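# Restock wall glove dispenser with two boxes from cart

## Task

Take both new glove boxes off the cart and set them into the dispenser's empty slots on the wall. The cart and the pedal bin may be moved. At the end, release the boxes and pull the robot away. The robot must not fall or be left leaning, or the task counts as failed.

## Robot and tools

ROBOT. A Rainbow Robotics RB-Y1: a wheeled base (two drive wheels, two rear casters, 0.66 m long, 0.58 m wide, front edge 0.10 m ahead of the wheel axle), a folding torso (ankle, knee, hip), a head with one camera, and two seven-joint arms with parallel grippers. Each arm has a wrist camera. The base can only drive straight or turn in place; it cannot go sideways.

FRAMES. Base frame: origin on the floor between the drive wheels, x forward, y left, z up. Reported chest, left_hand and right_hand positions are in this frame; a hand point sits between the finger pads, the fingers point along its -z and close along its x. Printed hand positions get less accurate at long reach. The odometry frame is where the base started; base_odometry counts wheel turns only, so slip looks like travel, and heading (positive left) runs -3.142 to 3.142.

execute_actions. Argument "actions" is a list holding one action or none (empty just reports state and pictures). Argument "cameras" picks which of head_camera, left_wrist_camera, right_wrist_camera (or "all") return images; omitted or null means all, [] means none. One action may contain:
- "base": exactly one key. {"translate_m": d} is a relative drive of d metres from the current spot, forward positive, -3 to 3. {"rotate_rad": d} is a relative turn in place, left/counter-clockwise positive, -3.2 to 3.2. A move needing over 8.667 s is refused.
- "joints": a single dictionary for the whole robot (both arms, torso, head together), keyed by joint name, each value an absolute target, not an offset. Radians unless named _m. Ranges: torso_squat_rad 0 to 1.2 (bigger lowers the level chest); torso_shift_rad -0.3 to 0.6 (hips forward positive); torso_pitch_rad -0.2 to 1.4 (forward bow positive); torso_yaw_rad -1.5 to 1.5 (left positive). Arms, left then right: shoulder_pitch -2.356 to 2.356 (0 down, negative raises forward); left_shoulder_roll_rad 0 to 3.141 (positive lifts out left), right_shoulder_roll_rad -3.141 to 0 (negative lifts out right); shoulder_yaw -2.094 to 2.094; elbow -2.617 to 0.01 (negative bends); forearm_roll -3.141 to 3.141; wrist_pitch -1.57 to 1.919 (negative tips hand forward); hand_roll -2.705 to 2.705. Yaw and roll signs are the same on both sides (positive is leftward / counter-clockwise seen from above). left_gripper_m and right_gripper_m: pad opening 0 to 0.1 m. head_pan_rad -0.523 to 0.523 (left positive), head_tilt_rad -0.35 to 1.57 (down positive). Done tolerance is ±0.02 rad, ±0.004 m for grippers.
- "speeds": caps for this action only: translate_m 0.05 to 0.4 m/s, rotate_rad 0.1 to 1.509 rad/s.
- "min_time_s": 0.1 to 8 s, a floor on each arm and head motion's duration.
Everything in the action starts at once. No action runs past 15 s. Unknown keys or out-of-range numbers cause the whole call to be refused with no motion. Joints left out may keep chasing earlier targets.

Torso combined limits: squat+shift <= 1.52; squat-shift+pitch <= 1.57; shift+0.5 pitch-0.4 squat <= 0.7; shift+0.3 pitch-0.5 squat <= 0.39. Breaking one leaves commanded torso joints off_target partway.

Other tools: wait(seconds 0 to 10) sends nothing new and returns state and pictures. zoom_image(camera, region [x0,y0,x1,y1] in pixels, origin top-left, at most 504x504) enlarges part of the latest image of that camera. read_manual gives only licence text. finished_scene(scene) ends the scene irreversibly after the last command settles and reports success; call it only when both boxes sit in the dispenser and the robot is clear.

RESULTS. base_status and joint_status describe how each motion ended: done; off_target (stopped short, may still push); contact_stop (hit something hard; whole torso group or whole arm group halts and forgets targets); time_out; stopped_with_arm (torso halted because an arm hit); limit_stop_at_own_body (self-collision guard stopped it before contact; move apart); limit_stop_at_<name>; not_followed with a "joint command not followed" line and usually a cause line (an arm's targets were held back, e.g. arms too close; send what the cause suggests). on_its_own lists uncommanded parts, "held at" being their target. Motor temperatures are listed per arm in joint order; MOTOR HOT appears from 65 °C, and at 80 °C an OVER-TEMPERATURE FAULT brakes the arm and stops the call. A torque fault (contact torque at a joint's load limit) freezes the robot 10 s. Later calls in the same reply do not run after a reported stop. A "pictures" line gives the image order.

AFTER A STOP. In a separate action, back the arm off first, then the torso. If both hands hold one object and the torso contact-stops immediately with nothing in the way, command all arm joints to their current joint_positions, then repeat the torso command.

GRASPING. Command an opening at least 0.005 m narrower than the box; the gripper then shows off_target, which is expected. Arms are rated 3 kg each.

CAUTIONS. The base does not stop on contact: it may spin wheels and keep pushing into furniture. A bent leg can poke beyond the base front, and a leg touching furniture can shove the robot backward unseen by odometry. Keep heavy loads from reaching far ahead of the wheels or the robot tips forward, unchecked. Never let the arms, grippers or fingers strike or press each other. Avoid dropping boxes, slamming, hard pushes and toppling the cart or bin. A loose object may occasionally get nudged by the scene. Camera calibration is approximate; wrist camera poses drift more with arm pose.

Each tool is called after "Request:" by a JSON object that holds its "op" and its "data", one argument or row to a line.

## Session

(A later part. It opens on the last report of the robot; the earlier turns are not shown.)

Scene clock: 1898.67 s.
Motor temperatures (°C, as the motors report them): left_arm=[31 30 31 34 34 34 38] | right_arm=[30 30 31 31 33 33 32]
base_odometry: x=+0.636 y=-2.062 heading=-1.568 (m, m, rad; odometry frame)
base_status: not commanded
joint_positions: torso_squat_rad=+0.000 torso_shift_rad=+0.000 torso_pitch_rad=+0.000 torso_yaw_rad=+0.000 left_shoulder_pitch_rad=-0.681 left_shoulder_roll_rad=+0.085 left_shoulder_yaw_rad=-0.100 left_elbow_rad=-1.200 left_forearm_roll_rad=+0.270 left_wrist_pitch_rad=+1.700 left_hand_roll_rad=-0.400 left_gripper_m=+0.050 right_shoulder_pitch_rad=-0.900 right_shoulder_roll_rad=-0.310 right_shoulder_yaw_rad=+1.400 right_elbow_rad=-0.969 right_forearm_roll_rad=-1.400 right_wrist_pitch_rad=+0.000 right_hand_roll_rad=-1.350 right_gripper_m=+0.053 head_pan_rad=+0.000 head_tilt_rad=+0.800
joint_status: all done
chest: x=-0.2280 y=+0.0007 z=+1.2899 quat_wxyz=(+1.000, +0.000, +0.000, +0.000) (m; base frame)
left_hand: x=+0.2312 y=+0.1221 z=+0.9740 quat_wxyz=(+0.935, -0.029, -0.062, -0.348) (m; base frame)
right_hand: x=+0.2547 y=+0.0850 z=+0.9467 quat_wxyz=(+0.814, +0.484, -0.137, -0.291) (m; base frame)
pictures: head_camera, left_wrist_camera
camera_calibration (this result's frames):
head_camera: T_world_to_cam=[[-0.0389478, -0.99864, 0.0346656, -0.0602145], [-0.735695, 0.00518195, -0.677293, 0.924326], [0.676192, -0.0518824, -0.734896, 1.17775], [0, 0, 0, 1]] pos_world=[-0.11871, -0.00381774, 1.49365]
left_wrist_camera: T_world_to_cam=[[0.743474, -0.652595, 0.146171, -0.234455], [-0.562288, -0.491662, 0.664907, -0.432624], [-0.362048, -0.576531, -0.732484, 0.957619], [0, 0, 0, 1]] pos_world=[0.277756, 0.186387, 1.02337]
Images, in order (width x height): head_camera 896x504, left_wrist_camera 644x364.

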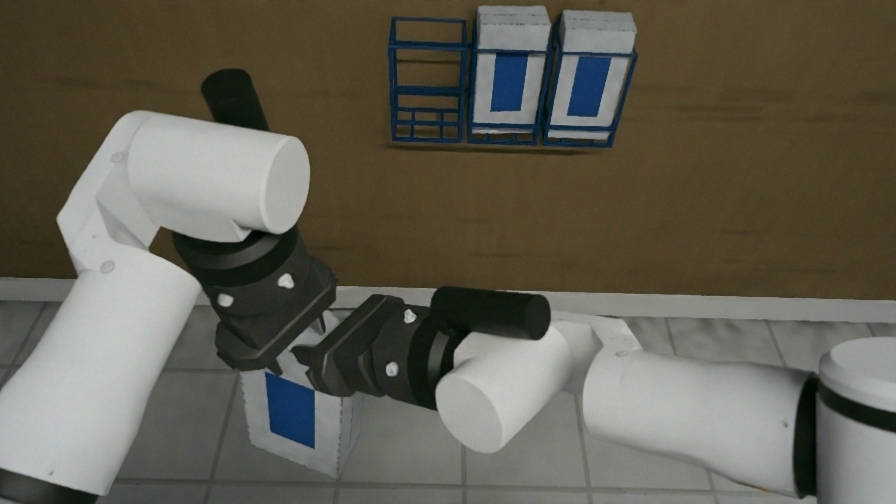

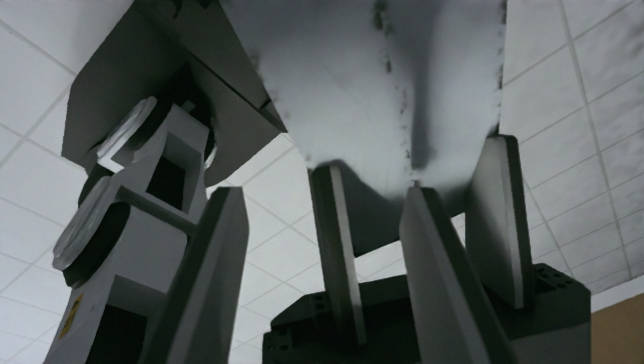

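Request:
{"op": "execute_actions", "data": {
  "actions": [
    {"joints":{"left_gripper_m":0.1,"left_shoulder_pitch_rad":-0.88,"left_elbow_rad":-1.05,"left_wrist_pitch_rad":1.72,"left_shoulder_roll_rad":0.14},"min_time_s":2}
  ],
  "cameras": []
}}

Request:
{"op": "execute_actions", "data": {
  "actions": [
    {"joints":{"left_shoulder_pitch_rad":-0.85,"left_elbow_rad":-0.87,"left_wrist_pitch_rad":1.52},"min_time_s":2}
  ],
  "cameras": ["head_camera","left_wrist_camera"]
}}

Request:
{"op": "zoom_image", "data": {
  "camera": "head_camera",
  "region": [150,200,450,480]
}}

Scene clock: 1916.20 s.
Motor temperatures (°C, as the motors report them): left_arm=[31 30 31 34 34 34 38] | right_arm=[30 30 31 31 33 33 32]
base_odometry: x=+0.636 y=-2.062 heading=-1.568 (m, m, rad; odometry frame)
base_status: not commanded
joint_positions: torso_squat_rad=+0.000 torso_shift_rad=+0.000 torso_pitch_rad=+0.000 torso_yaw_rad=+0.000 left_shoulder_pitch_rad=-0.880 left_shoulder_roll_rad=+0.140 left_shoulder_yaw_rad=-0.100 left_elbow_rad=-1.050 left_forearm_roll_rad=+0.270 left_wrist_pitch_rad=+1.720 left_hand_roll_rad=-0.400 left_gripper_m=+0.100 right_shoulder_pitch_rad=-0.900 right_shoulder_roll_rad=-0.310 right_shoulder_yaw_rad=+1.400 right_elbow_rad=-0.969 right_forearm_roll_rad=-1.400 right_wrist_pitch_rad=+0.000 right_hand_roll_rad=-1.350 right_gripper_m=+0.053 head_pan_rad=+0.000 head_tilt_rad=+0.800
joint_status: all done
chest: x=-0.2280 y=+0.0007 z=+1.2899 quat_wxyz=(+1.000, +0.000, +0.000, +0.000) (m; base frame)
left_hand: x=+0.2745 y=+0.1392 z=+1.0251 quat_wxyz=(+0.935, +0.016, -0.067, -0.349) (m; base frame)
right_hand: x=+0.2547 y=+0.0850 z=+0.9467 quat_wxyz=(+0.814, +0.484, -0.137, -0.291) (m; base frame)
pictures: none
No camera images: the call's "cameras" was empty. Leave "cameras" out to get every camera's image.

Scene clock: 1918.50 s.
Motor temperatures (°C, as the motors report them): left_arm=[31 30 31 34 34 34 38] | right_arm=[30 30 31 31 33 33 32]
base_odometry: x=+0.636 y=-2.062 heading=-1.568 (m, m, rad; odometry frame)
base_status: not commanded
joint_positions: torso_squat_rad=+0.000 torso_shift_rad=+0.000 torso_pitch_rad=+0.000 torso_yaw_rad=+0.000 left_shoulder_pitch_rad=-0.851 left_shoulder_roll_rad=+0.140 left_shoulder_yaw_rad=-0.100 left_elbow_rad=-0.870 left_forearm_roll_rad=+0.270 left_wrist_pitch_rad=+1.520 left_hand_roll_rad=-0.400 left_gripper_m=+0.100 right_shoulder_pitch_rad=-0.900 right_shoulder_roll_rad=-0.310 right_shoulder_yaw_rad=+1.400 right_elbow_rad=-0.969 right_forearm_roll_rad=-1.400 right_wrist_pitch_rad=+0.000 right_hand_roll_rad=-1.350 right_gripper_m=+0.053 head_pan_rad=+0.000 head_tilt_rad=+0.800
joint_status: all done
chest: x=-0.2280 y=+0.0007 z=+1.2899 quat_wxyz=(+1.000, +0.000, +0.000, +0.000) (m; base frame)
left_hand: x=+0.2769 y=+0.1538 z=+0.9678 quat_wxyz=(+0.944, +0.010, -0.067, -0.322) (m; base frame)
right_hand: x=+0.2547 y=+0.0850 z=+0.9467 quat_wxyz=(+0.814, +0.484, -0.137, -0.291) (m; base frame)
pictures: head_camera, left_wrist_camera
camera_calibration (this result's frames):
head_camera: T_world_to_cam=[[-0.0389476, -0.99864, 0.0346657, -0.0602145], [-0.735695, 0.00518178, -0.677293, 0.924326], [0.676192, -0.0518824, -0.734896, 1.17775], [0, 0, 0, 1]] pos_world=[-0.11871, -0.00381763, 1.49365]
left_wrist_camera: T_world_to_cam=[[0.777273, -0.615417, 0.130803, -0.247089], [-0.552021, -0.567322, 0.61108, -0.326274], [-0.301861, -0.547182, -0.780687, 1.01333], [0, 0, 0, 1]] pos_world=[0.317831, 0.21731, 1.02279]
Images, in order (width x height): head_camera 896x504, left_wrist_camera 644x364.

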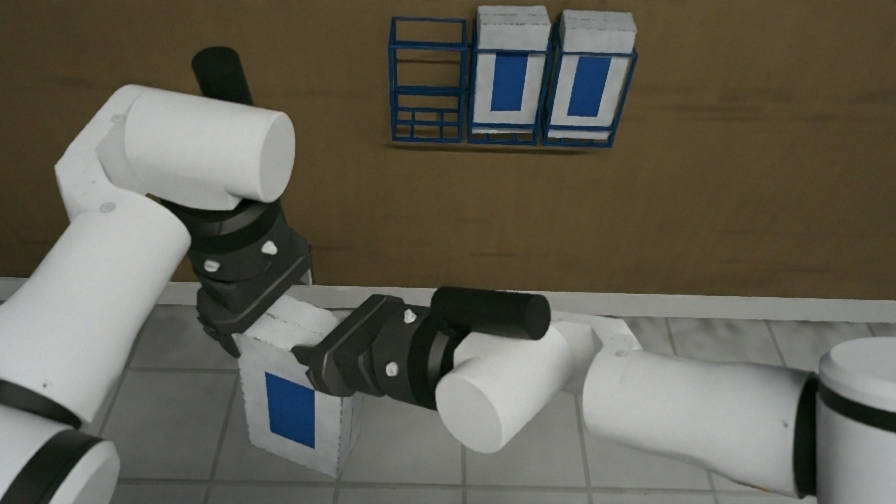

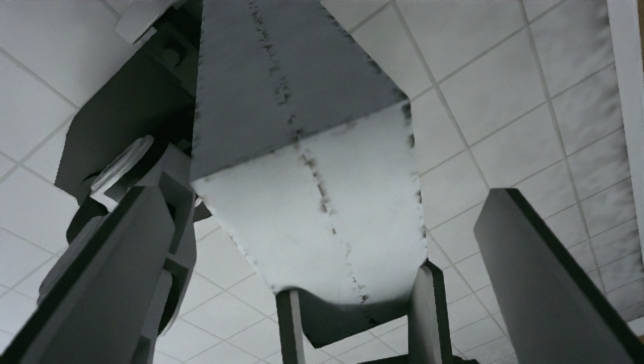

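Region (150, 200, 450, 480) of head_camera's 896x504 image, scaled by 1.680, with more detail than that image has; it fills the top 470 rows of this view, and the rest is white.

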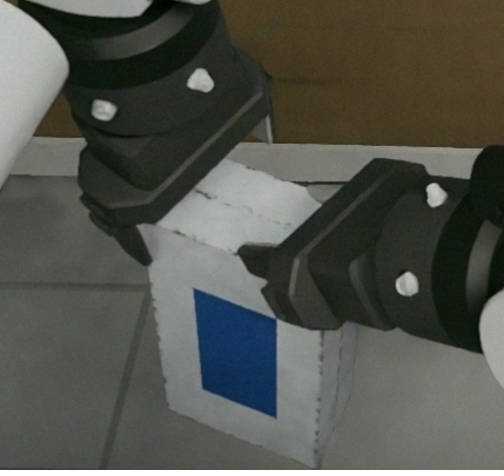

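Request:
{"op": "execute_actions", "data": {
  "actions": [
    {"joints":{"left_shoulder_pitch_rad":-0.8,"left_elbow_rad":-0.83,"left_wrist_pitch_rad":1.42,"left_shoulder_roll_rad":0.125},"min_time_s":2}
  ],
  "cameras": ["head_camera","left_wrist_camera"]
}}

Request:
{"op": "zoom_image", "data": {
  "camera": "head_camera",
  "region": [150,200,450,480]
}}

Scene clock: 1927.63 s.
Motor temperatures (°C, as the motors report them): left_arm=[31 30 31 34 34 34 38] | right_arm=[30 30 31 31 33 33 32]
base_odometry: x=+0.636 y=-2.062 heading=-1.568 (m, m, rad; odometry frame)
base_status: not commanded
joint_positions: torso_squat_rad=+0.000 torso_shift_rad=+0.000 torso_pitch_rad=+0.000 torso_yaw_rad=+0.000 left_shoulder_pitch_rad=-0.801 left_shoulder_roll_rad=+0.125 left_shoulder_yaw_rad=-0.100 left_elbow_rad=-0.830 left_forearm_roll_rad=+0.270 left_wrist_pitch_rad=+1.420 left_hand_roll_rad=-0.400 left_gripper_m=+0.100 right_shoulder_pitch_rad=-0.900 right_shoulder_roll_rad=-0.310 right_shoulder_yaw_rad=+1.400 right_elbow_rad=-0.969 right_forearm_roll_rad=-1.400 right_wrist_pitch_rad=+0.000 right_hand_roll_rad=-1.350 right_gripper_m=+0.053 head_pan_rad=+0.000 head_tilt_rad=+0.800
joint_status: all done
chest: x=-0.2280 y=+0.0007 z=+1.2899 quat_wxyz=(+1.000, +0.000, +0.000, +0.000) (m; base frame)
left_hand: x=+0.2698 y=+0.1530 z=+0.9352 quat_wxyz=(+0.947, +0.000, -0.076, -0.312) (m; base frame)
right_hand: x=+0.2547 y=+0.0850 z=+0.9467 quat_wxyz=(+0.814, +0.484, -0.137, -0.291) (m; base frame)
pictures: head_camera, left_wrist_camera
camera_calibration (this result's frames):
head_camera: T_world_to_cam=[[-0.0389475, -0.99864, 0.0346655, -0.0602144], [-0.735695, 0.00518183, -0.677293, 0.924326], [0.676192, -0.0518821, -0.734896, 1.17775], [0, 0, 0, 1]] pos_world=[-0.11871, -0.00381781, 1.49365]
left_wrist_camera: T_world_to_cam=[[0.786955, -0.597736, 0.153013, -0.263832], [-0.547324, -0.561782, 0.620353, -0.321504], [-0.284847, -0.571937, -0.769253, 0.973834], [0, 0, 0, 1]] pos_world=[0.309051, 0.218655, 0.98894]
Images, in order (width x height): head_camera 896x504, left_wrist_camera 644x364.

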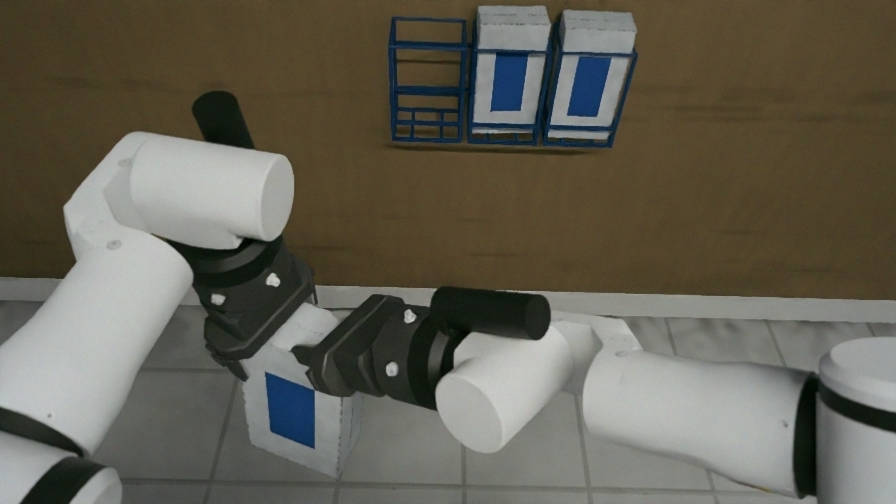

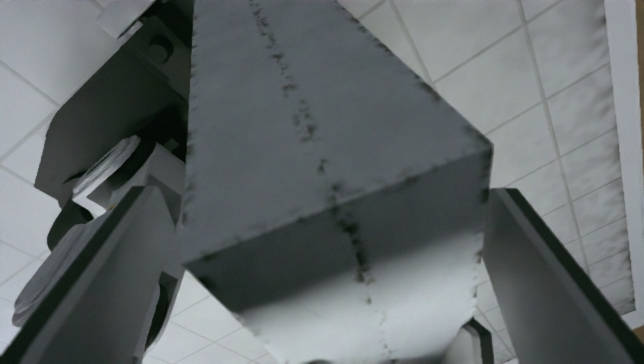

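Region (150, 200, 450, 480) of head_camera's 896x504 image, scaled by 1.680, with more detail than that image has; it fills the top 470 rows of this view, and the rest is white.

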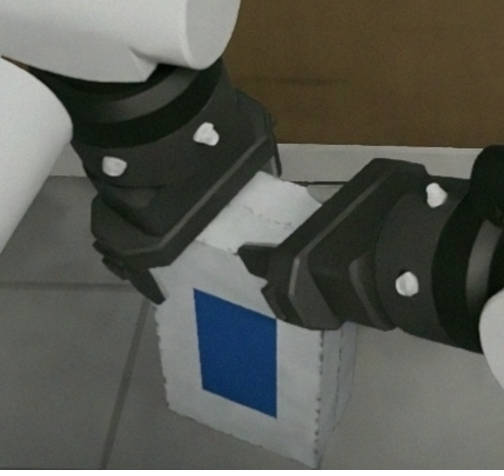

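Request:
{"op": "execute_actions", "data": {
  "actions": [
    {"joints":{"left_gripper_m":0.05}}
  ],
  "cameras": ["head_camera","left_wrist_camera"]
}}

Scene clock: 1932.60 s.
Motor temperatures (°C, as the motors report them): left_arm=[31 30 31 34 34 34 38] | right_arm=[30 30 31 31 33 33 32]
base_odometry: x=+0.636 y=-2.062 heading=-1.568 (m, m, rad; odometry frame)
base_status: not commanded
joint_positions: torso_squat_rad=+0.000 torso_shift_rad=+0.000 torso_pitch_rad=+0.000 torso_yaw_rad=+0.000 left_shoulder_pitch_rad=-0.801 left_shoulder_roll_rad=+0.125 left_shoulder_yaw_rad=-0.100 left_elbow_rad=-0.830 left_forearm_roll_rad=+0.270 left_wrist_pitch_rad=+1.420 left_hand_roll_rad=-0.400 left_gripper_m=+0.063 right_shoulder_pitch_rad=-0.899 right_shoulder_roll_rad=-0.309 right_shoulder_yaw_rad=+1.401 right_elbow_rad=-0.970 right_forearm_roll_rad=-1.400 right_wrist_pitch_rad=+0.000 right_hand_roll_rad=-1.350 right_gripper_m=+0.053 head_pan_rad=+0.000 head_tilt_rad=+0.800
joint_status: left_gripper_m off_target (ended at +0.063, target +0.050)
chest: x=-0.2280 y=+0.0007 z=+1.2899 quat_wxyz=(+1.000, +0.000, +0.000, +0.000) (m; base frame)
left_hand: x=+0.2699 y=+0.1528 z=+0.9352 quat_wxyz=(+0.947, +0.000, -0.076, -0.312) (m; base frame)
right_hand: x=+0.2539 y=+0.0860 z=+0.9467 quat_wxyz=(+0.814, +0.484, -0.136, -0.291) (m; base frame)
pictures: head_camera, left_wrist_camera
camera_calibration (this result's frames):
head_camera: T_world_to_cam=[[-0.0389478, -0.99864, 0.0346658, -0.0602146], [-0.735695, 0.00518188, -0.677293, 0.924326], [0.676192, -0.0518825, -0.734896, 1.17775], [0, 0, 0, 1]] pos_world=[-0.11871, -0.00381765, 1.49365]
left_wrist_camera: T_world_to_cam=[[0.78676, -0.597822, 0.153681, -0.264615], [-0.547741, -0.56138, 0.620349, -0.321564], [-0.284585, -0.572243, -0.769122, 0.973589], [0, 0, 0, 1]] pos_world=[0.309123, 0.218417, 0.988957]
Images, in order (width x height): head_camera 896x504, left_wrist_camera 644x364.

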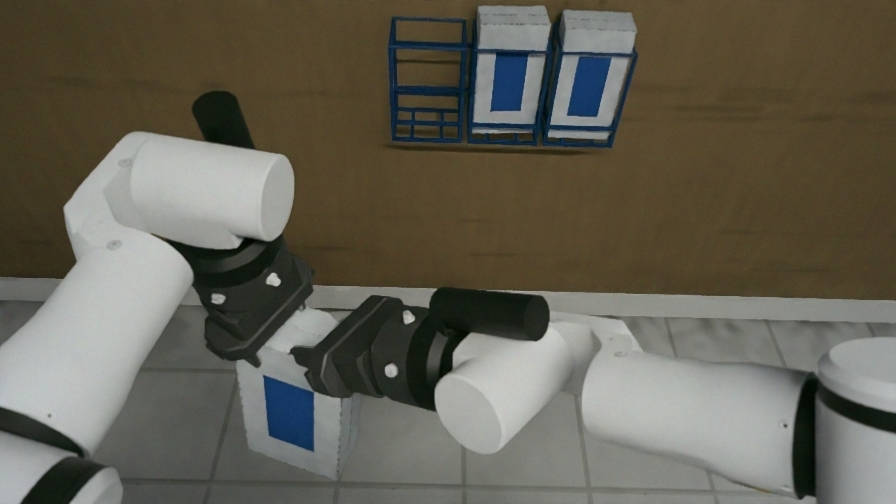

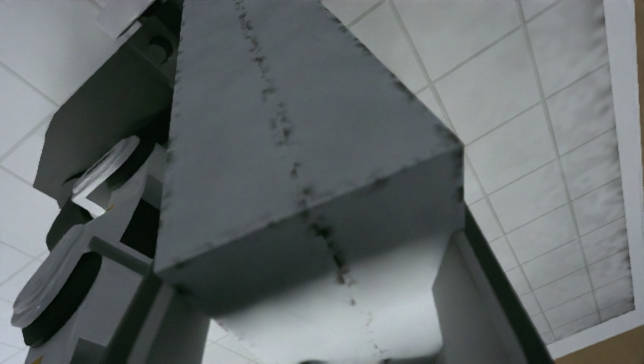

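Holding (skewed .063). Release the right; it should align.

Request:
{"op": "execute_actions", "data": {
  "actions": [
    {"joints":{"right_gripper_m":0.1}}
  ],
  "cameras": []
}}

Request:
{"op": "execute_actions", "data": {
  "actions": [
    {"joints":{"right_shoulder_roll_rad":-0.6,"right_shoulder_pitch_rad":-0.95},"min_time_s":2}
  ],
  "cameras": ["head_camera","left_wrist_camera"]
}}

Scene clock: 1936.77 s.
Motor temperatures (°C, as the motors report them): left_arm=[31 30 31 34 34 34 38] | right_arm=[30 30 31 31 33 33 32]
base_odometry: x=+0.636 y=-2.062 heading=-1.568 (m, m, rad; odometry frame)
base_status: not commanded
joint_positions: torso_squat_rad=+0.000 torso_shift_rad=+0.000 torso_pitch_rad=+0.000 torso_yaw_rad=+0.000 left_shoulder_pitch_rad=-0.800 left_shoulder_roll_rad=+0.125 left_shoulder_yaw_rad=-0.100 left_elbow_rad=-0.830 left_forearm_roll_rad=+0.270 left_wrist_pitch_rad=+1.420 left_hand_roll_rad=-0.400 left_gripper_m=+0.063 right_shoulder_pitch_rad=-0.899 right_shoulder_roll_rad=-0.310 right_shoulder_yaw_rad=+1.400 right_elbow_rad=-0.970 right_forearm_roll_rad=-1.400 right_wrist_pitch_rad=+0.000 right_hand_roll_rad=-1.350 right_gripper_m=+0.099 head_pan_rad=+0.000 head_tilt_rad=+0.800
joint_status: all done
chest: x=-0.2280 y=+0.0007 z=+1.2899 quat_wxyz=(+1.000, +0.000, +0.000, +0.000) (m; base frame)
left_hand: x=+0.2695 y=+0.1530 z=+0.9348 quat_wxyz=(+0.947, -0.001, -0.075, -0.312) (m; base frame)
right_hand: x=+0.2543 y=+0.0857 z=+0.9469 quat_wxyz=(+0.814, +0.484, -0.137, -0.291) (m; base frame)
pictures: none
No camera images: the call's "cameras" was empty. Leave "cameras" out to get every camera's image.

Scene clock: 1939.07 s.
Motor temperatures (°C, as the motors report them): left_arm=[31 30 31 34 34 34 38] | right_arm=[30 30 31 31 33 33 32]
base_odometry: x=+0.636 y=-2.062 heading=-1.568 (m, m, rad; odometry frame)
base_status: not commanded
joint_positions: torso_squat_rad=+0.000 torso_shift_rad=+0.000 torso_pitch_rad=+0.000 torso_yaw_rad=+0.000 left_shoulder_pitch_rad=-0.800 left_shoulder_roll_rad=+0.125 left_shoulder_yaw_rad=-0.100 left_elbow_rad=-0.830 left_forearm_roll_rad=+0.270 left_wrist_pitch_rad=+1.420 left_hand_roll_rad=-0.400 left_gripper_m=+0.063 right_shoulder_pitch_rad=-0.950 right_shoulder_roll_rad=-0.600 right_shoulder_yaw_rad=+1.400 right_elbow_rad=-0.970 right_forearm_roll_rad=-1.400 right_wrist_pitch_rad=+0.000 right_hand_roll_rad=-1.350 right_gripper_m=+0.099 head_pan_rad=+0.000 head_tilt_rad=+0.800
joint_status: all done
chest: x=-0.2280 y=+0.0007 z=+1.2899 quat_wxyz=(+1.000, +0.000, +0.000, +0.000) (m; base frame)
left_hand: x=+0.2694 y=+0.1529 z=+0.9347 quat_wxyz=(+0.947, -0.001, -0.075, -0.312) (m; base frame)
right_hand: x=+0.3497 y=-0.0933 z=+0.9762 quat_wxyz=(+0.810, +0.413, -0.260, -0.327) (m; base frame)
pictures: head_camera, left_wrist_camera
camera_calibration (this result's frames):
head_camera: T_world_to_cam=[[-0.0389477, -0.99864, 0.0346657, -0.0602145], [-0.735695, 0.00518183, -0.677293, 0.924326], [0.676192, -0.0518824, -0.734896, 1.17775], [0, 0, 0, 1]] pos_world=[-0.11871, -0.0038177, 1.49365]
left_wrist_camera: T_world_to_cam=[[0.78716, -0.597623, 0.152403, -0.263022], [-0.546645, -0.561625, 0.621093, -0.322398], [-0.285586, -0.57221, -0.768776, 0.973085], [0, 0, 0, 1]] pos_world=[0.308702, 0.218554, 0.988409]
Images, in order (width x height): head_camera 896x504, left_wrist_camera 644x364.

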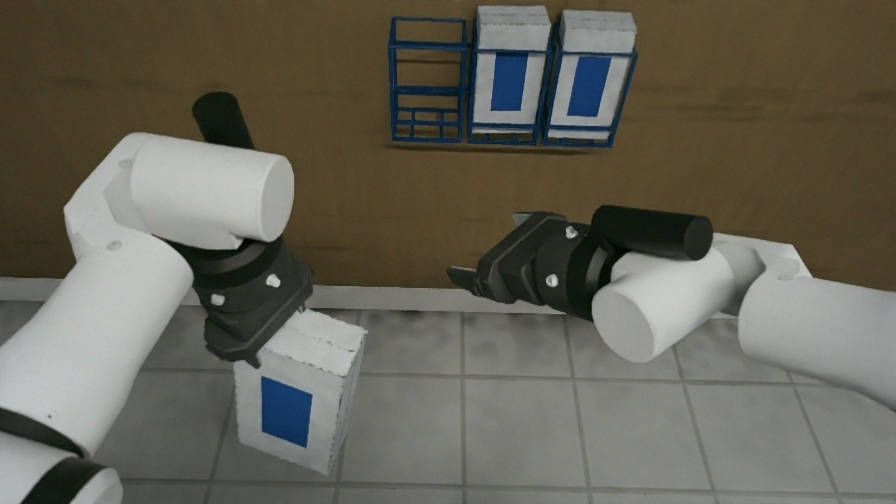

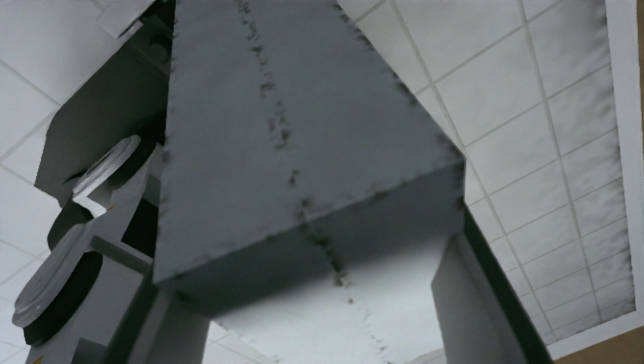

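Request:
{"op": "execute_actions", "data": {
  "actions": [
    {"joints":{"left_shoulder_pitch_rad":-1.38,"left_shoulder_roll_rad":0.099,"left_shoulder_yaw_rad":0,"left_elbow_rad":-0.55,"left_wrist_pitch_rad":1.68,"left_hand_roll_rad":0.535,"torso_yaw_rad":-0.17,"right_shoulder_pitch_rad":0,"right_shoulder_roll_rad":-0.3,"right_shoulder_yaw_rad":0,"right_elbow_rad":-0.3,"right_forearm_roll_rad":0,"right_hand_roll_rad":0,"head_tilt_rad":0.6},"min_time_s":5}
  ]
}}

Scene clock: 1956.60 s.
Motor temperatures (°C, as the motors report them): left_arm=[32 30 31 34 34 34 38] | right_arm=[30 30 31 31 33 33 32]
base_odometry: x=+0.636 y=-2.062 heading=-1.568 (m, m, rad; odometry frame)
base_status: not commanded
joint_positions: torso_squat_rad=+0.000 torso_shift_rad=+0.000 torso_pitch_rad=+0.000 torso_yaw_rad=-0.170 left_shoulder_pitch_rad=-1.379 left_shoulder_roll_rad=+0.099 left_shoulder_yaw_rad=+0.000 left_elbow_rad=-0.550 left_forearm_roll_rad=+0.270 left_wrist_pitch_rad=+1.680 left_hand_roll_rad=+0.535 left_gripper_m=+0.063 right_shoulder_pitch_rad=+0.000 right_shoulder_roll_rad=-0.300 right_shoulder_yaw_rad=+0.000 right_elbow_rad=-0.300 right_forearm_roll_rad=+0.000 right_wrist_pitch_rad=+0.000 right_hand_roll_rad=+0.000 right_gripper_m=+0.099 head_pan_rad=+0.000 head_tilt_rad=+0.600
joint_status: all done
chest: x=-0.2280 y=+0.0007 z=+1.2899 quat_wxyz=(+0.996, +0.000, +0.000, -0.085) (m; base frame)
left_hand: x=+0.3261 y=-0.0110 z=+1.1382 quat_wxyz=(+0.997, -0.025, -0.075, +0.016) (m; base frame)
right_hand: x=-0.1594 y=-0.4594 z=+0.6537 quat_wxyz=(+0.976, -0.160, -0.135, -0.061) (m; base frame)
pictures: head_camera, left_wrist_camera, right_wrist_camera
camera_calibration (this result's frames):
head_camera: T_world_to_cam=[[-0.213399, -0.976613, 0.0262205, -0.0873048], [-0.577095, 0.104354, -0.809982, 1.15482], [0.788303, -0.187981, -0.585868, 0.978445], [0, 0, 0, 1]] pos_world=[-0.123499, -0.0218443, 1.51091]
left_wrist_camera: T_world_to_cam=[[0.986701, 0.0285579, 0.160019, -0.503508], [-0.0918382, -0.714319, 0.693768, -0.742532], [0.134117, -0.699237, -0.702196, 0.837836], [0, 0, 0, 1]] pos_world=[0.316251, 0.069821, 1.18404]
right_wrist_camera: T_world_to_cam=[[-0.949125, 0.0634576, -0.308439, 0.0814429], [-0.0561528, 0.92968, 0.364064, 0.208832], [0.309852, 0.362862, -0.878819, 0.880489], [0, 0, 0, 1]] pos_world=[-0.183795, -0.518811, 0.722883]
Images, in order (width x height): head_camera 896x504, left_wrist_camera 644x364, right_wrist_camera 644x364.

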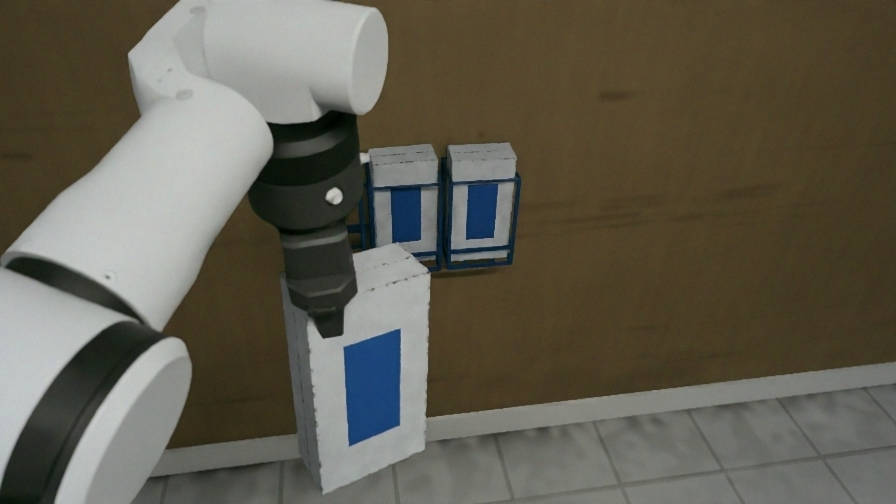

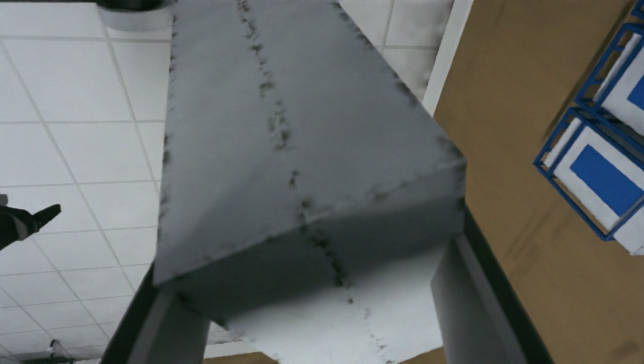

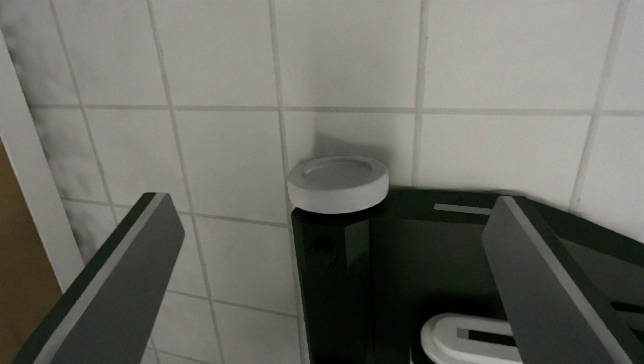

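Request:
{"op": "execute_actions", "data": {
  "actions": [
    {"base":{"translate_m":0.5},"joints":{"left_hand_roll_rad":0.33},"min_time_s":3,"speeds":{"translate_m":0.2}}
  ],
  "cameras": ["head_camera","left_wrist_camera"]
}}

Scene clock: 1969.97 s.
Motor temperatures (°C, as the motors report them): left_arm=[33 30 31 34 34 34 38] | right_arm=[30 30 31 31 33 32 32]
base_odometry: x=+0.638 y=-2.562 heading=-1.567 (m, m, rad; odometry frame)
base_status: done
joint_positions: torso_squat_rad=+0.000 torso_shift_rad=+0.000 torso_pitch_rad=+0.000 torso_yaw_rad=-0.170 left_shoulder_pitch_rad=-1.379 left_shoulder_roll_rad=+0.099 left_shoulder_yaw_rad=+0.000 left_elbow_rad=-0.550 left_forearm_roll_rad=+0.270 left_wrist_pitch_rad=+1.680 left_hand_roll_rad=+0.330 left_gripper_m=+0.063 right_shoulder_pitch_rad=+0.000 right_shoulder_roll_rad=-0.300 right_shoulder_yaw_rad=+0.000 right_elbow_rad=-0.300 right_forearm_roll_rad=+0.000 right_wrist_pitch_rad=+0.000 right_hand_roll_rad=+0.000 right_gripper_m=+0.099 head_pan_rad=+0.000 head_tilt_rad=+0.600
joint_status: all done
chest: x=-0.2279 y=+0.0007 z=+1.2899 quat_wxyz=(+0.996, +0.000, +0.000, -0.085) (m; base frame)
left_hand: x=+0.3262 y=-0.0112 z=+1.1382 quat_wxyz=(+0.993, -0.017, -0.078, -0.086) (m; base frame)
right_hand: x=-0.1596 y=-0.4593 z=+0.6536 quat_wxyz=(+0.976, -0.160, -0.135, -0.061) (m; base frame)
pictures: head_camera, left_wrist_camera
camera_calibration (this result's frames):
head_camera: T_world_to_cam=[[-0.213397, -0.976613, 0.0262312, -0.087307], [-0.577132, 0.104353, -0.809956, 1.15481], [0.788277, -0.187981, -0.585904, 0.978441], [0, 0, 0, 1]] pos_world=[-0.123434, -0.0218444, 1.51091]
left_wrist_camera: T_world_to_cam=[[0.970181, -0.175326, 0.167363, -0.508765], [-0.242383, -0.701526, 0.670158, -0.66655], [-0.0000871194, -0.69074, -0.723103, 0.905445], [0, 0, 0, 1]] pos_world=[0.332112, 0.0686256, 1.18657]
Images, in order (width x height): head_camera 896x504, left_wrist_camera 644x364.

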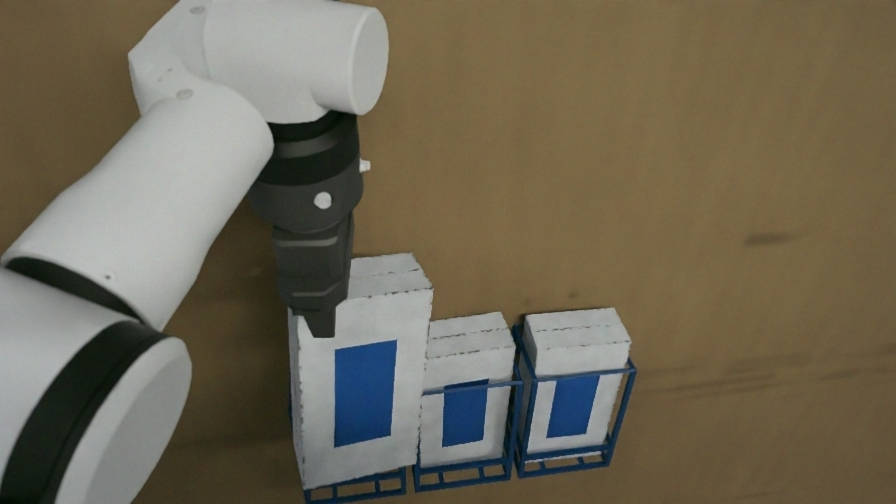

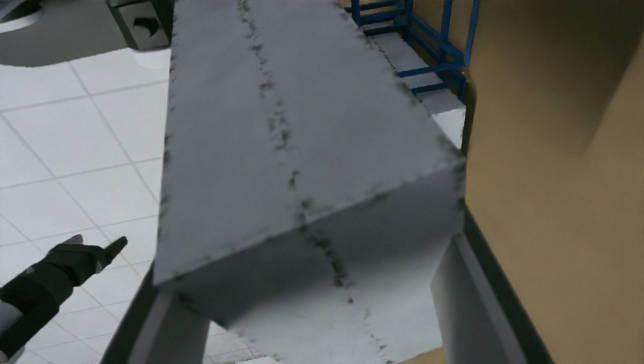

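Request:
{"op": "execute_actions", "data": {
  "actions": [
    {"base":{"translate_m":0.11},"speeds":{"translate_m":0.08}}
  ],
  "cameras": ["head_camera","left_wrist_camera"]
}}

Scene clock: 1977.33 s.
Motor temperatures (°C, as the motors report them): left_arm=[33 30 31 34 34 34 38] | right_arm=[29 30 31 31 33 32 32]
base_odometry: x=+0.638 y=-2.672 heading=-1.566 (m, m, rad; odometry frame)
base_status: done
joint_positions: torso_squat_rad=+0.000 torso_shift_rad=+0.000 torso_pitch_rad=+0.000 torso_yaw_rad=-0.170 left_shoulder_pitch_rad=-1.380 left_shoulder_roll_rad=+0.099 left_shoulder_yaw_rad=+0.000 left_elbow_rad=-0.550 left_forearm_roll_rad=+0.270 left_wrist_pitch_rad=+1.680 left_hand_roll_rad=+0.330 left_gripper_m=+0.050 right_shoulder_pitch_rad=+0.000 right_shoulder_roll_rad=-0.300 right_shoulder_yaw_rad=+0.000 right_elbow_rad=-0.300 right_forearm_roll_rad=+0.000 right_wrist_pitch_rad=+0.000 right_hand_roll_rad=+0.000 right_gripper_m=+0.099 head_pan_rad=+0.000 head_tilt_rad=+0.600
joint_status: not commanded
on_its_own: left_gripper_m moved -0.013 to your old target +0.050
chest: x=-0.2280 y=+0.0007 z=+1.2899 quat_wxyz=(+0.996, +0.000, +0.000, -0.085) (m; base frame)
left_hand: x=+0.3262 y=-0.0114 z=+1.1387 quat_wxyz=(+0.993, -0.018, -0.078, -0.086) (m; base frame)
right_hand: x=-0.1596 y=-0.4593 z=+0.6536 quat_wxyz=(+0.976, -0.160, -0.135, -0.061) (m; base frame)
pictures: head_camera, left_wrist_camera
camera_calibration (this result's frames):
head_camera: T_world_to_cam=[[-0.213401, -0.976614, 0.0261901, -0.0872744], [-0.576985, 0.104354, -0.810061, 1.15493], [0.788384, -0.187979, -0.58576, 0.978353], [0, 0, 0, 1]] pos_world=[-0.123566, -0.0218449, 1.51093]
left_wrist_camera: T_world_to_cam=[[0.96996, -0.175692, 0.168258, -0.509851], [-0.243266, -0.70123, 0.670148, -0.666725], [0.000248423, -0.690948, -0.722904, 0.905307], [0, 0, 0, 1]] pos_world=[0.332119, 0.068416, 1.18704]
Images, in order (width x height): head_camera 896x504, left_wrist_camera 644x364.

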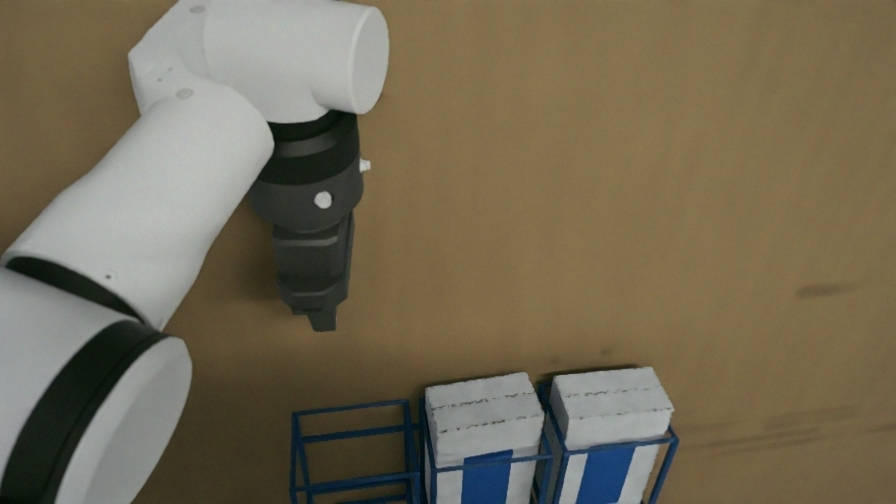

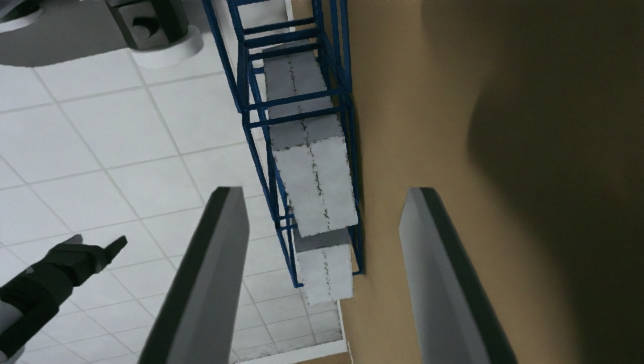

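Dropped again (bottom hit the rail). Find it.

Request:
{"op": "execute_actions", "data": {
  "actions": [
    {"base":{"translate_m":-0.6},"joints":{"head_tilt_rad":1.2,"torso_yaw_rad":0}}
  ]
}}

Scene clock: 1983.07 s.
Motor temperatures (°C, as the motors report them): left_arm=[33 30 31 34 34 34 38] | right_arm=[29 30 31 30 33 32 32]
base_odometry: x=+0.635 y=-2.072 heading=-1.565 (m, m, rad; odometry frame)
base_status: done
joint_positions: torso_squat_rad=+0.000 torso_shift_rad=+0.000 torso_pitch_rad=+0.000 torso_yaw_rad=+0.000 left_shoulder_pitch_rad=-1.380 left_shoulder_roll_rad=+0.099 left_shoulder_yaw_rad=+0.000 left_elbow_rad=-0.550 left_forearm_roll_rad=+0.270 left_wrist_pitch_rad=+1.680 left_hand_roll_rad=+0.330 left_gripper_m=+0.050 right_shoulder_pitch_rad=+0.000 right_shoulder_roll_rad=-0.300 right_shoulder_yaw_rad=+0.000 right_elbow_rad=-0.300 right_forearm_roll_rad=+0.000 right_wrist_pitch_rad=+0.000 right_hand_roll_rad=+0.000 right_gripper_m=+0.099 head_pan_rad=+0.000 head_tilt_rad=+1.200
joint_status: all done
chest: x=-0.2281 y=+0.0007 z=+1.2899 quat_wxyz=(+1.000, +0.000, +0.000, +0.000) (m; base frame)
left_hand: x=+0.3202 y=+0.0827 z=+1.1389 quat_wxyz=(+0.997, -0.011, -0.079, -0.001) (m; base frame)
right_hand: x=-0.0828 y=-0.4411 z=+0.6536 quat_wxyz=(+0.978, -0.148, -0.148, +0.022) (m; base frame)
pictures: head_camera, left_wrist_camera, right_wrist_camera
camera_calibration (this result's frames):
head_camera: T_world_to_cam=[[-0.022537, -0.998635, 0.0471245, -0.0754071], [-0.941247, 0.00530731, -0.337677, 0.375803], [0.336966, -0.0519661, -0.940082, 1.41368], [0, 0, 0, 1]] pos_world=[-0.124339, -0.00383507, 1.45943]
left_wrist_camera: T_world_to_cam=[[0.985646, -0.00886896, 0.168594, -0.506786], [-0.121209, -0.732311, 0.670097, -0.638772], [0.11752, -0.680913, -0.722874, 0.931992], [0, 0, 0, 1]] pos_world=[0.312558, 0.162331, 1.18719]
right_wrist_camera: T_world_to_cam=[[-0.946234, -0.0978791, -0.308318, 0.0819982], [-0.212483, 0.906732, 0.364263, 0.172889], [0.243908, 0.410191, -0.878779, 0.865414], [0, 0, 0, 1]] pos_world=[-0.0967563, -0.503723, 0.722813]
Images, in order (width x height): head_camera 896x504, left_wrist_camera 644x364, right_wrist_camera 644x364.

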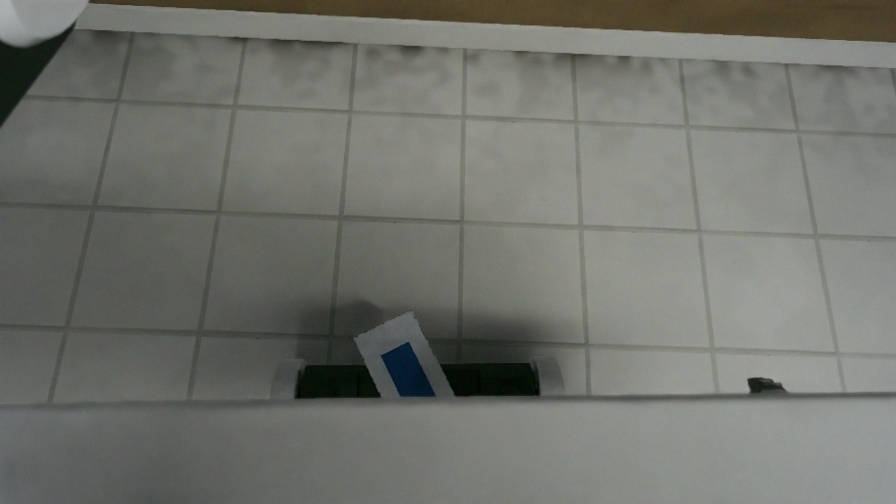

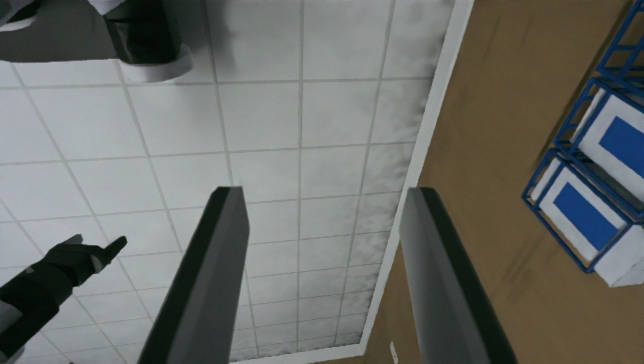

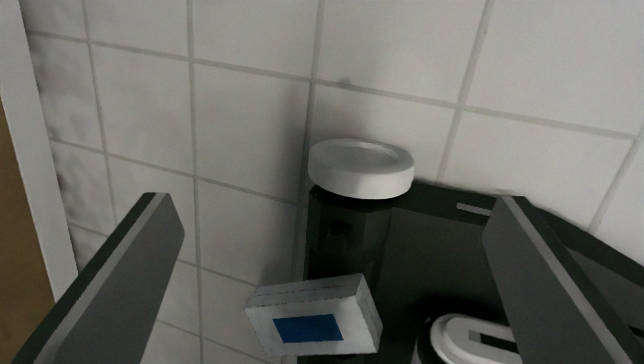

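Request:
{"op": "execute_actions", "data": {
  "actions": [
    {"joints":{"torso_pitch_rad":0.9,"head_tilt_rad":0.8,"left_shoulder_pitch_rad":-0.9,"left_shoulder_roll_rad":0.4,"left_elbow_rad":-0.3,"left_wrist_pitch_rad":0,"left_hand_roll_rad":0,"left_gripper_m":0.1,"right_shoulder_pitch_rad":-0.85,"right_shoulder_roll_rad":-0.5}}
  ]
}}

Scene clock: 1993.50 s.
Motor temperatures (°C, as the motors report them): left_arm=[33 30 31 34 34 34 38] | right_arm=[29 30 31 30 33 32 32]
base_odometry: x=+0.635 y=-2.072 heading=-1.565 (m, m, rad; odometry frame)
base_status: not commanded
joint_positions: torso_squat_rad=+0.000 torso_shift_rad=+0.000 torso_pitch_rad=+0.900 torso_yaw_rad=+0.000 left_shoulder_pitch_rad=-0.900 left_shoulder_roll_rad=+0.400 left_shoulder_yaw_rad=+0.000 left_elbow_rad=-0.300 left_forearm_roll_rad=+0.270 left_wrist_pitch_rad=+0.000 left_hand_roll_rad=+0.000 left_gripper_m=+0.100 right_shoulder_pitch_rad=-0.850 right_shoulder_roll_rad=-0.500 right_shoulder_yaw_rad=+0.000 right_elbow_rad=-0.300 right_forearm_roll_rad=+0.000 right_wrist_pitch_rad=+0.000 right_hand_roll_rad=+0.000 right_gripper_m=+0.099 head_pan_rad=+0.000 head_tilt_rad=+0.800
joint_status: all done
chest: x=+0.0143 y=+0.0006 z=+1.1729 quat_wxyz=(+0.900, +0.000, +0.435, +0.000) (m; base frame)
left_hand: x=+0.2495 y=+0.3765 z=+0.4948 quat_wxyz=(+0.982, +0.090, -0.164, -0.022) (m; base frame)
right_hand: x=+0.2333 y=-0.4557 z=+0.5133 quat_wxyz=(+0.965, -0.163, -0.131, +0.161) (m; base frame)
pictures: head_camera, left_wrist_camera, right_wrist_camera
camera_calibration (this result's frames):
head_camera: T_world_to_cam=[[0.00218857, -0.998625, 0.0523727, -0.06821], [-0.987904, 0.00596123, 0.15495, 0.0508091], [-0.155049, -0.0520783, -0.986533, 1.23494], [0, 0, 0, 1]] pos_world=[0.241819, -0.00410571, 1.21401]
left_wrist_camera: T_world_to_cam=[[0.941717, -0.0835671, 0.325863, -0.364584], [-0.240069, -0.845509, 0.47695, 0.167254], [0.235662, -0.527382, -0.816292, 0.633754], [0, 0, 0, 1]] pos_world=[0.234136, 0.445178, 0.556361]
right_wrist_camera: T_world_to_cam=[[-0.903917, -0.362774, -0.22656, 0.163807], [-0.420807, 0.849085, 0.319336, 0.349817], [0.0765216, 0.383992, -0.92016, 0.719374], [0, 0, 0, 1]] pos_world=[0.240226, -0.513833, 0.587342]
Images, in order (width x height): head_camera 896x504, left_wrist_camera 644x364, right_wrist_camera 644x364.

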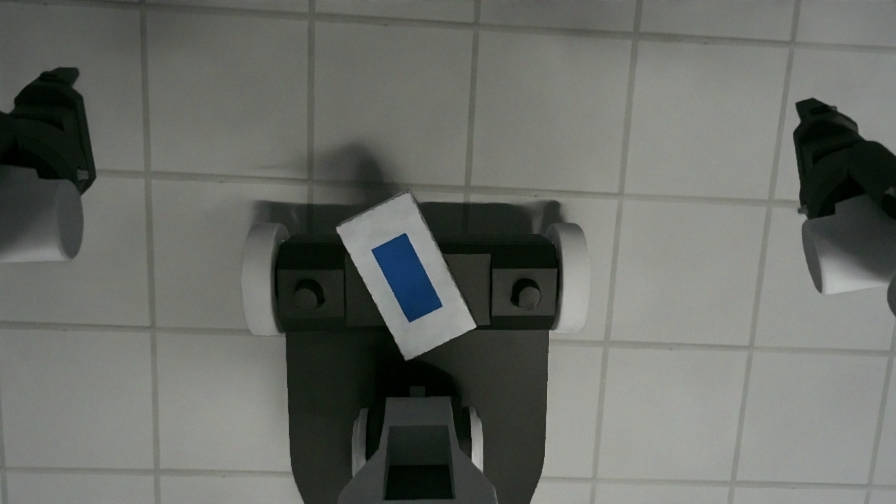

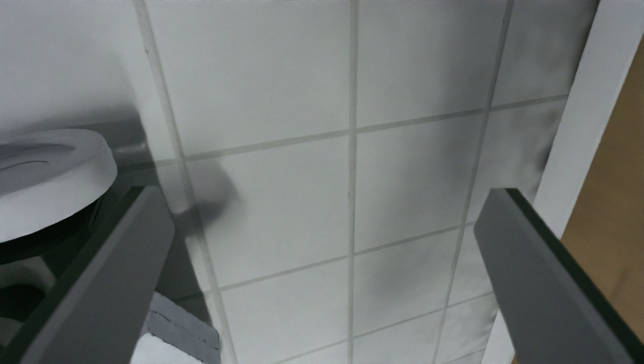

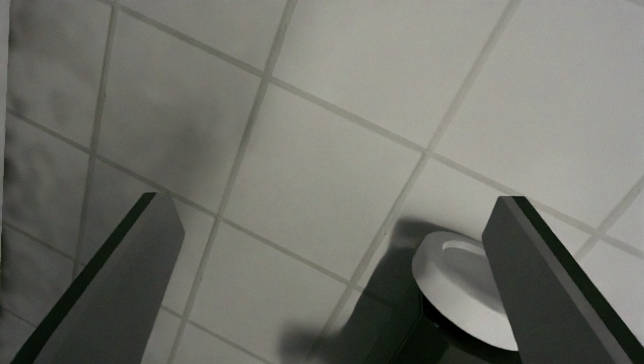

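Request:
{"op": "execute_actions", "data": {
  "actions": [
    {"joints":{"torso_squat_rad":0.7,"torso_pitch_rad":0.75,"head_tilt_rad":0.9,"left_shoulder_pitch_rad":-0.8,"left_shoulder_roll_rad":0.7,"left_shoulder_yaw_rad":-1.4,"left_elbow_rad":-0.9,"left_forearm_roll_rad":1.4,"left_wrist_pitch_rad":0,"left_hand_roll_rad":1.57,"left_gripper_m":0,"right_shoulder_pitch_rad":-0.8,"right_shoulder_roll_rad":-0.7,"right_shoulder_yaw_rad":1.4,"right_elbow_rad":-0.9,"right_forearm_roll_rad":-1.4,"right_wrist_pitch_rad":0,"right_hand_roll_rad":-1.57,"right_gripper_m":0}}
  ]
}}

Scene clock: 2044.97 s.
Motor temperatures (°C, as the motors report them): left_arm=[30 30 31 33 34 34 38] | right_arm=[28 30 30 30 33 32 32]
base_odometry: x=+0.635 y=-2.072 heading=-1.565 (m, m, rad; odometry frame)
base_status: not commanded
joint_positions: torso_squat_rad=+0.700 torso_shift_rad=+0.000 torso_pitch_rad=+0.750 torso_yaw_rad=+0.000 left_shoulder_pitch_rad=-0.800 left_shoulder_roll_rad=+0.700 left_shoulder_yaw_rad=-1.400 left_elbow_rad=-0.900 left_forearm_roll_rad=+1.400 left_wrist_pitch_rad=+0.000 left_hand_roll_rad=+1.570 left_gripper_m=+0.000 right_shoulder_pitch_rad=-0.800 right_shoulder_roll_rad=-0.700 right_shoulder_yaw_rad=+1.400 right_elbow_rad=-0.900 right_forearm_roll_rad=-1.400 right_wrist_pitch_rad=+0.000 right_hand_roll_rad=-1.570 right_gripper_m=+0.000 head_pan_rad=+0.000 head_tilt_rad=+0.900
joint_status: all done
chest: x=-0.0171 y=+0.0005 z=+1.0423 quat_wxyz=(+0.931, +0.000, +0.366, +0.000) (m; base frame)
left_hand: x=+0.1210 y=+0.2233 z=+0.3862 quat_wxyz=(+0.793, -0.150, +0.063, +0.587) (m; base frame)
right_hand: x=+0.1207 y=-0.2230 z=+0.3864 quat_wxyz=(+0.793, +0.150, +0.062, -0.587) (m; base frame)
pictures: head_camera, left_wrist_camera, right_wrist_camera
camera_calibration (this result's frames):
head_camera: T_world_to_cam=[[-0.000343508, -0.998628, 0.0523713, -0.0622904], [-0.994423, 0.00586441, 0.105301, 0.0776243], [-0.105464, -0.0520431, -0.99306, 1.12338], [0, 0, 0, 1]] pos_world=[0.195646, -0.00419607, 1.11067]
left_wrist_camera: T_world_to_cam=[[0.310106, 0.913302, -0.264032, -0.139392], [0.654511, -0.00366558, 0.756044, -0.345338], [0.689529, -0.407266, -0.598903, 0.328881], [0, 0, 0, 1]] pos_world=[0.0424806, 0.259983, 0.421255]
right_wrist_camera: T_world_to_cam=[[-0.301869, 0.920992, 0.246269, 0.148666], [0.664207, 0.01787, 0.747335, -0.3363], [0.683889, 0.38917, -0.617124, 0.33256], [0, 0, 0, 1]] pos_world=[0.0408162, -0.260333, 0.419948]
Images, in order (width x height): head_camera 896x504, left_wrist_camera 644x364, right_wrist_camera 644x364.

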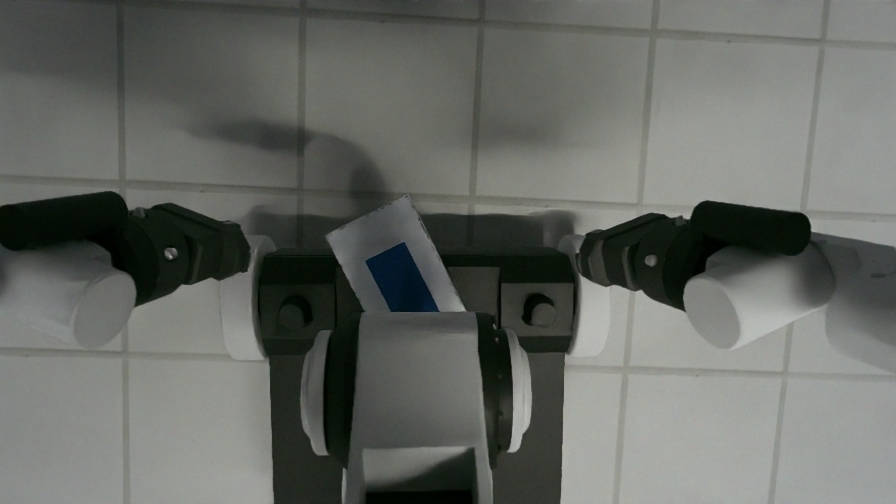

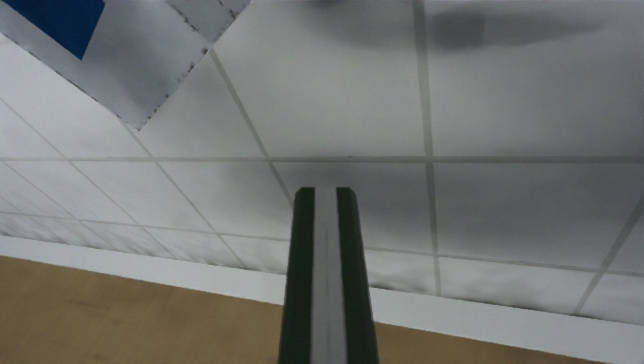

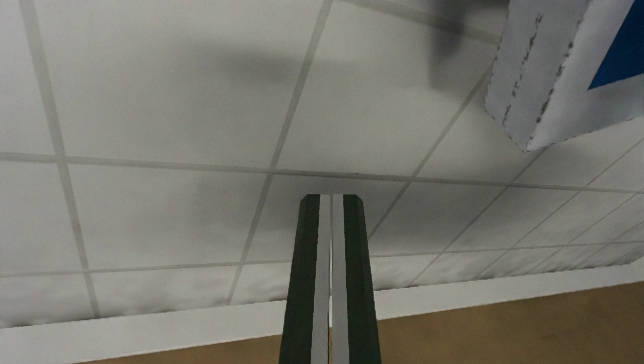

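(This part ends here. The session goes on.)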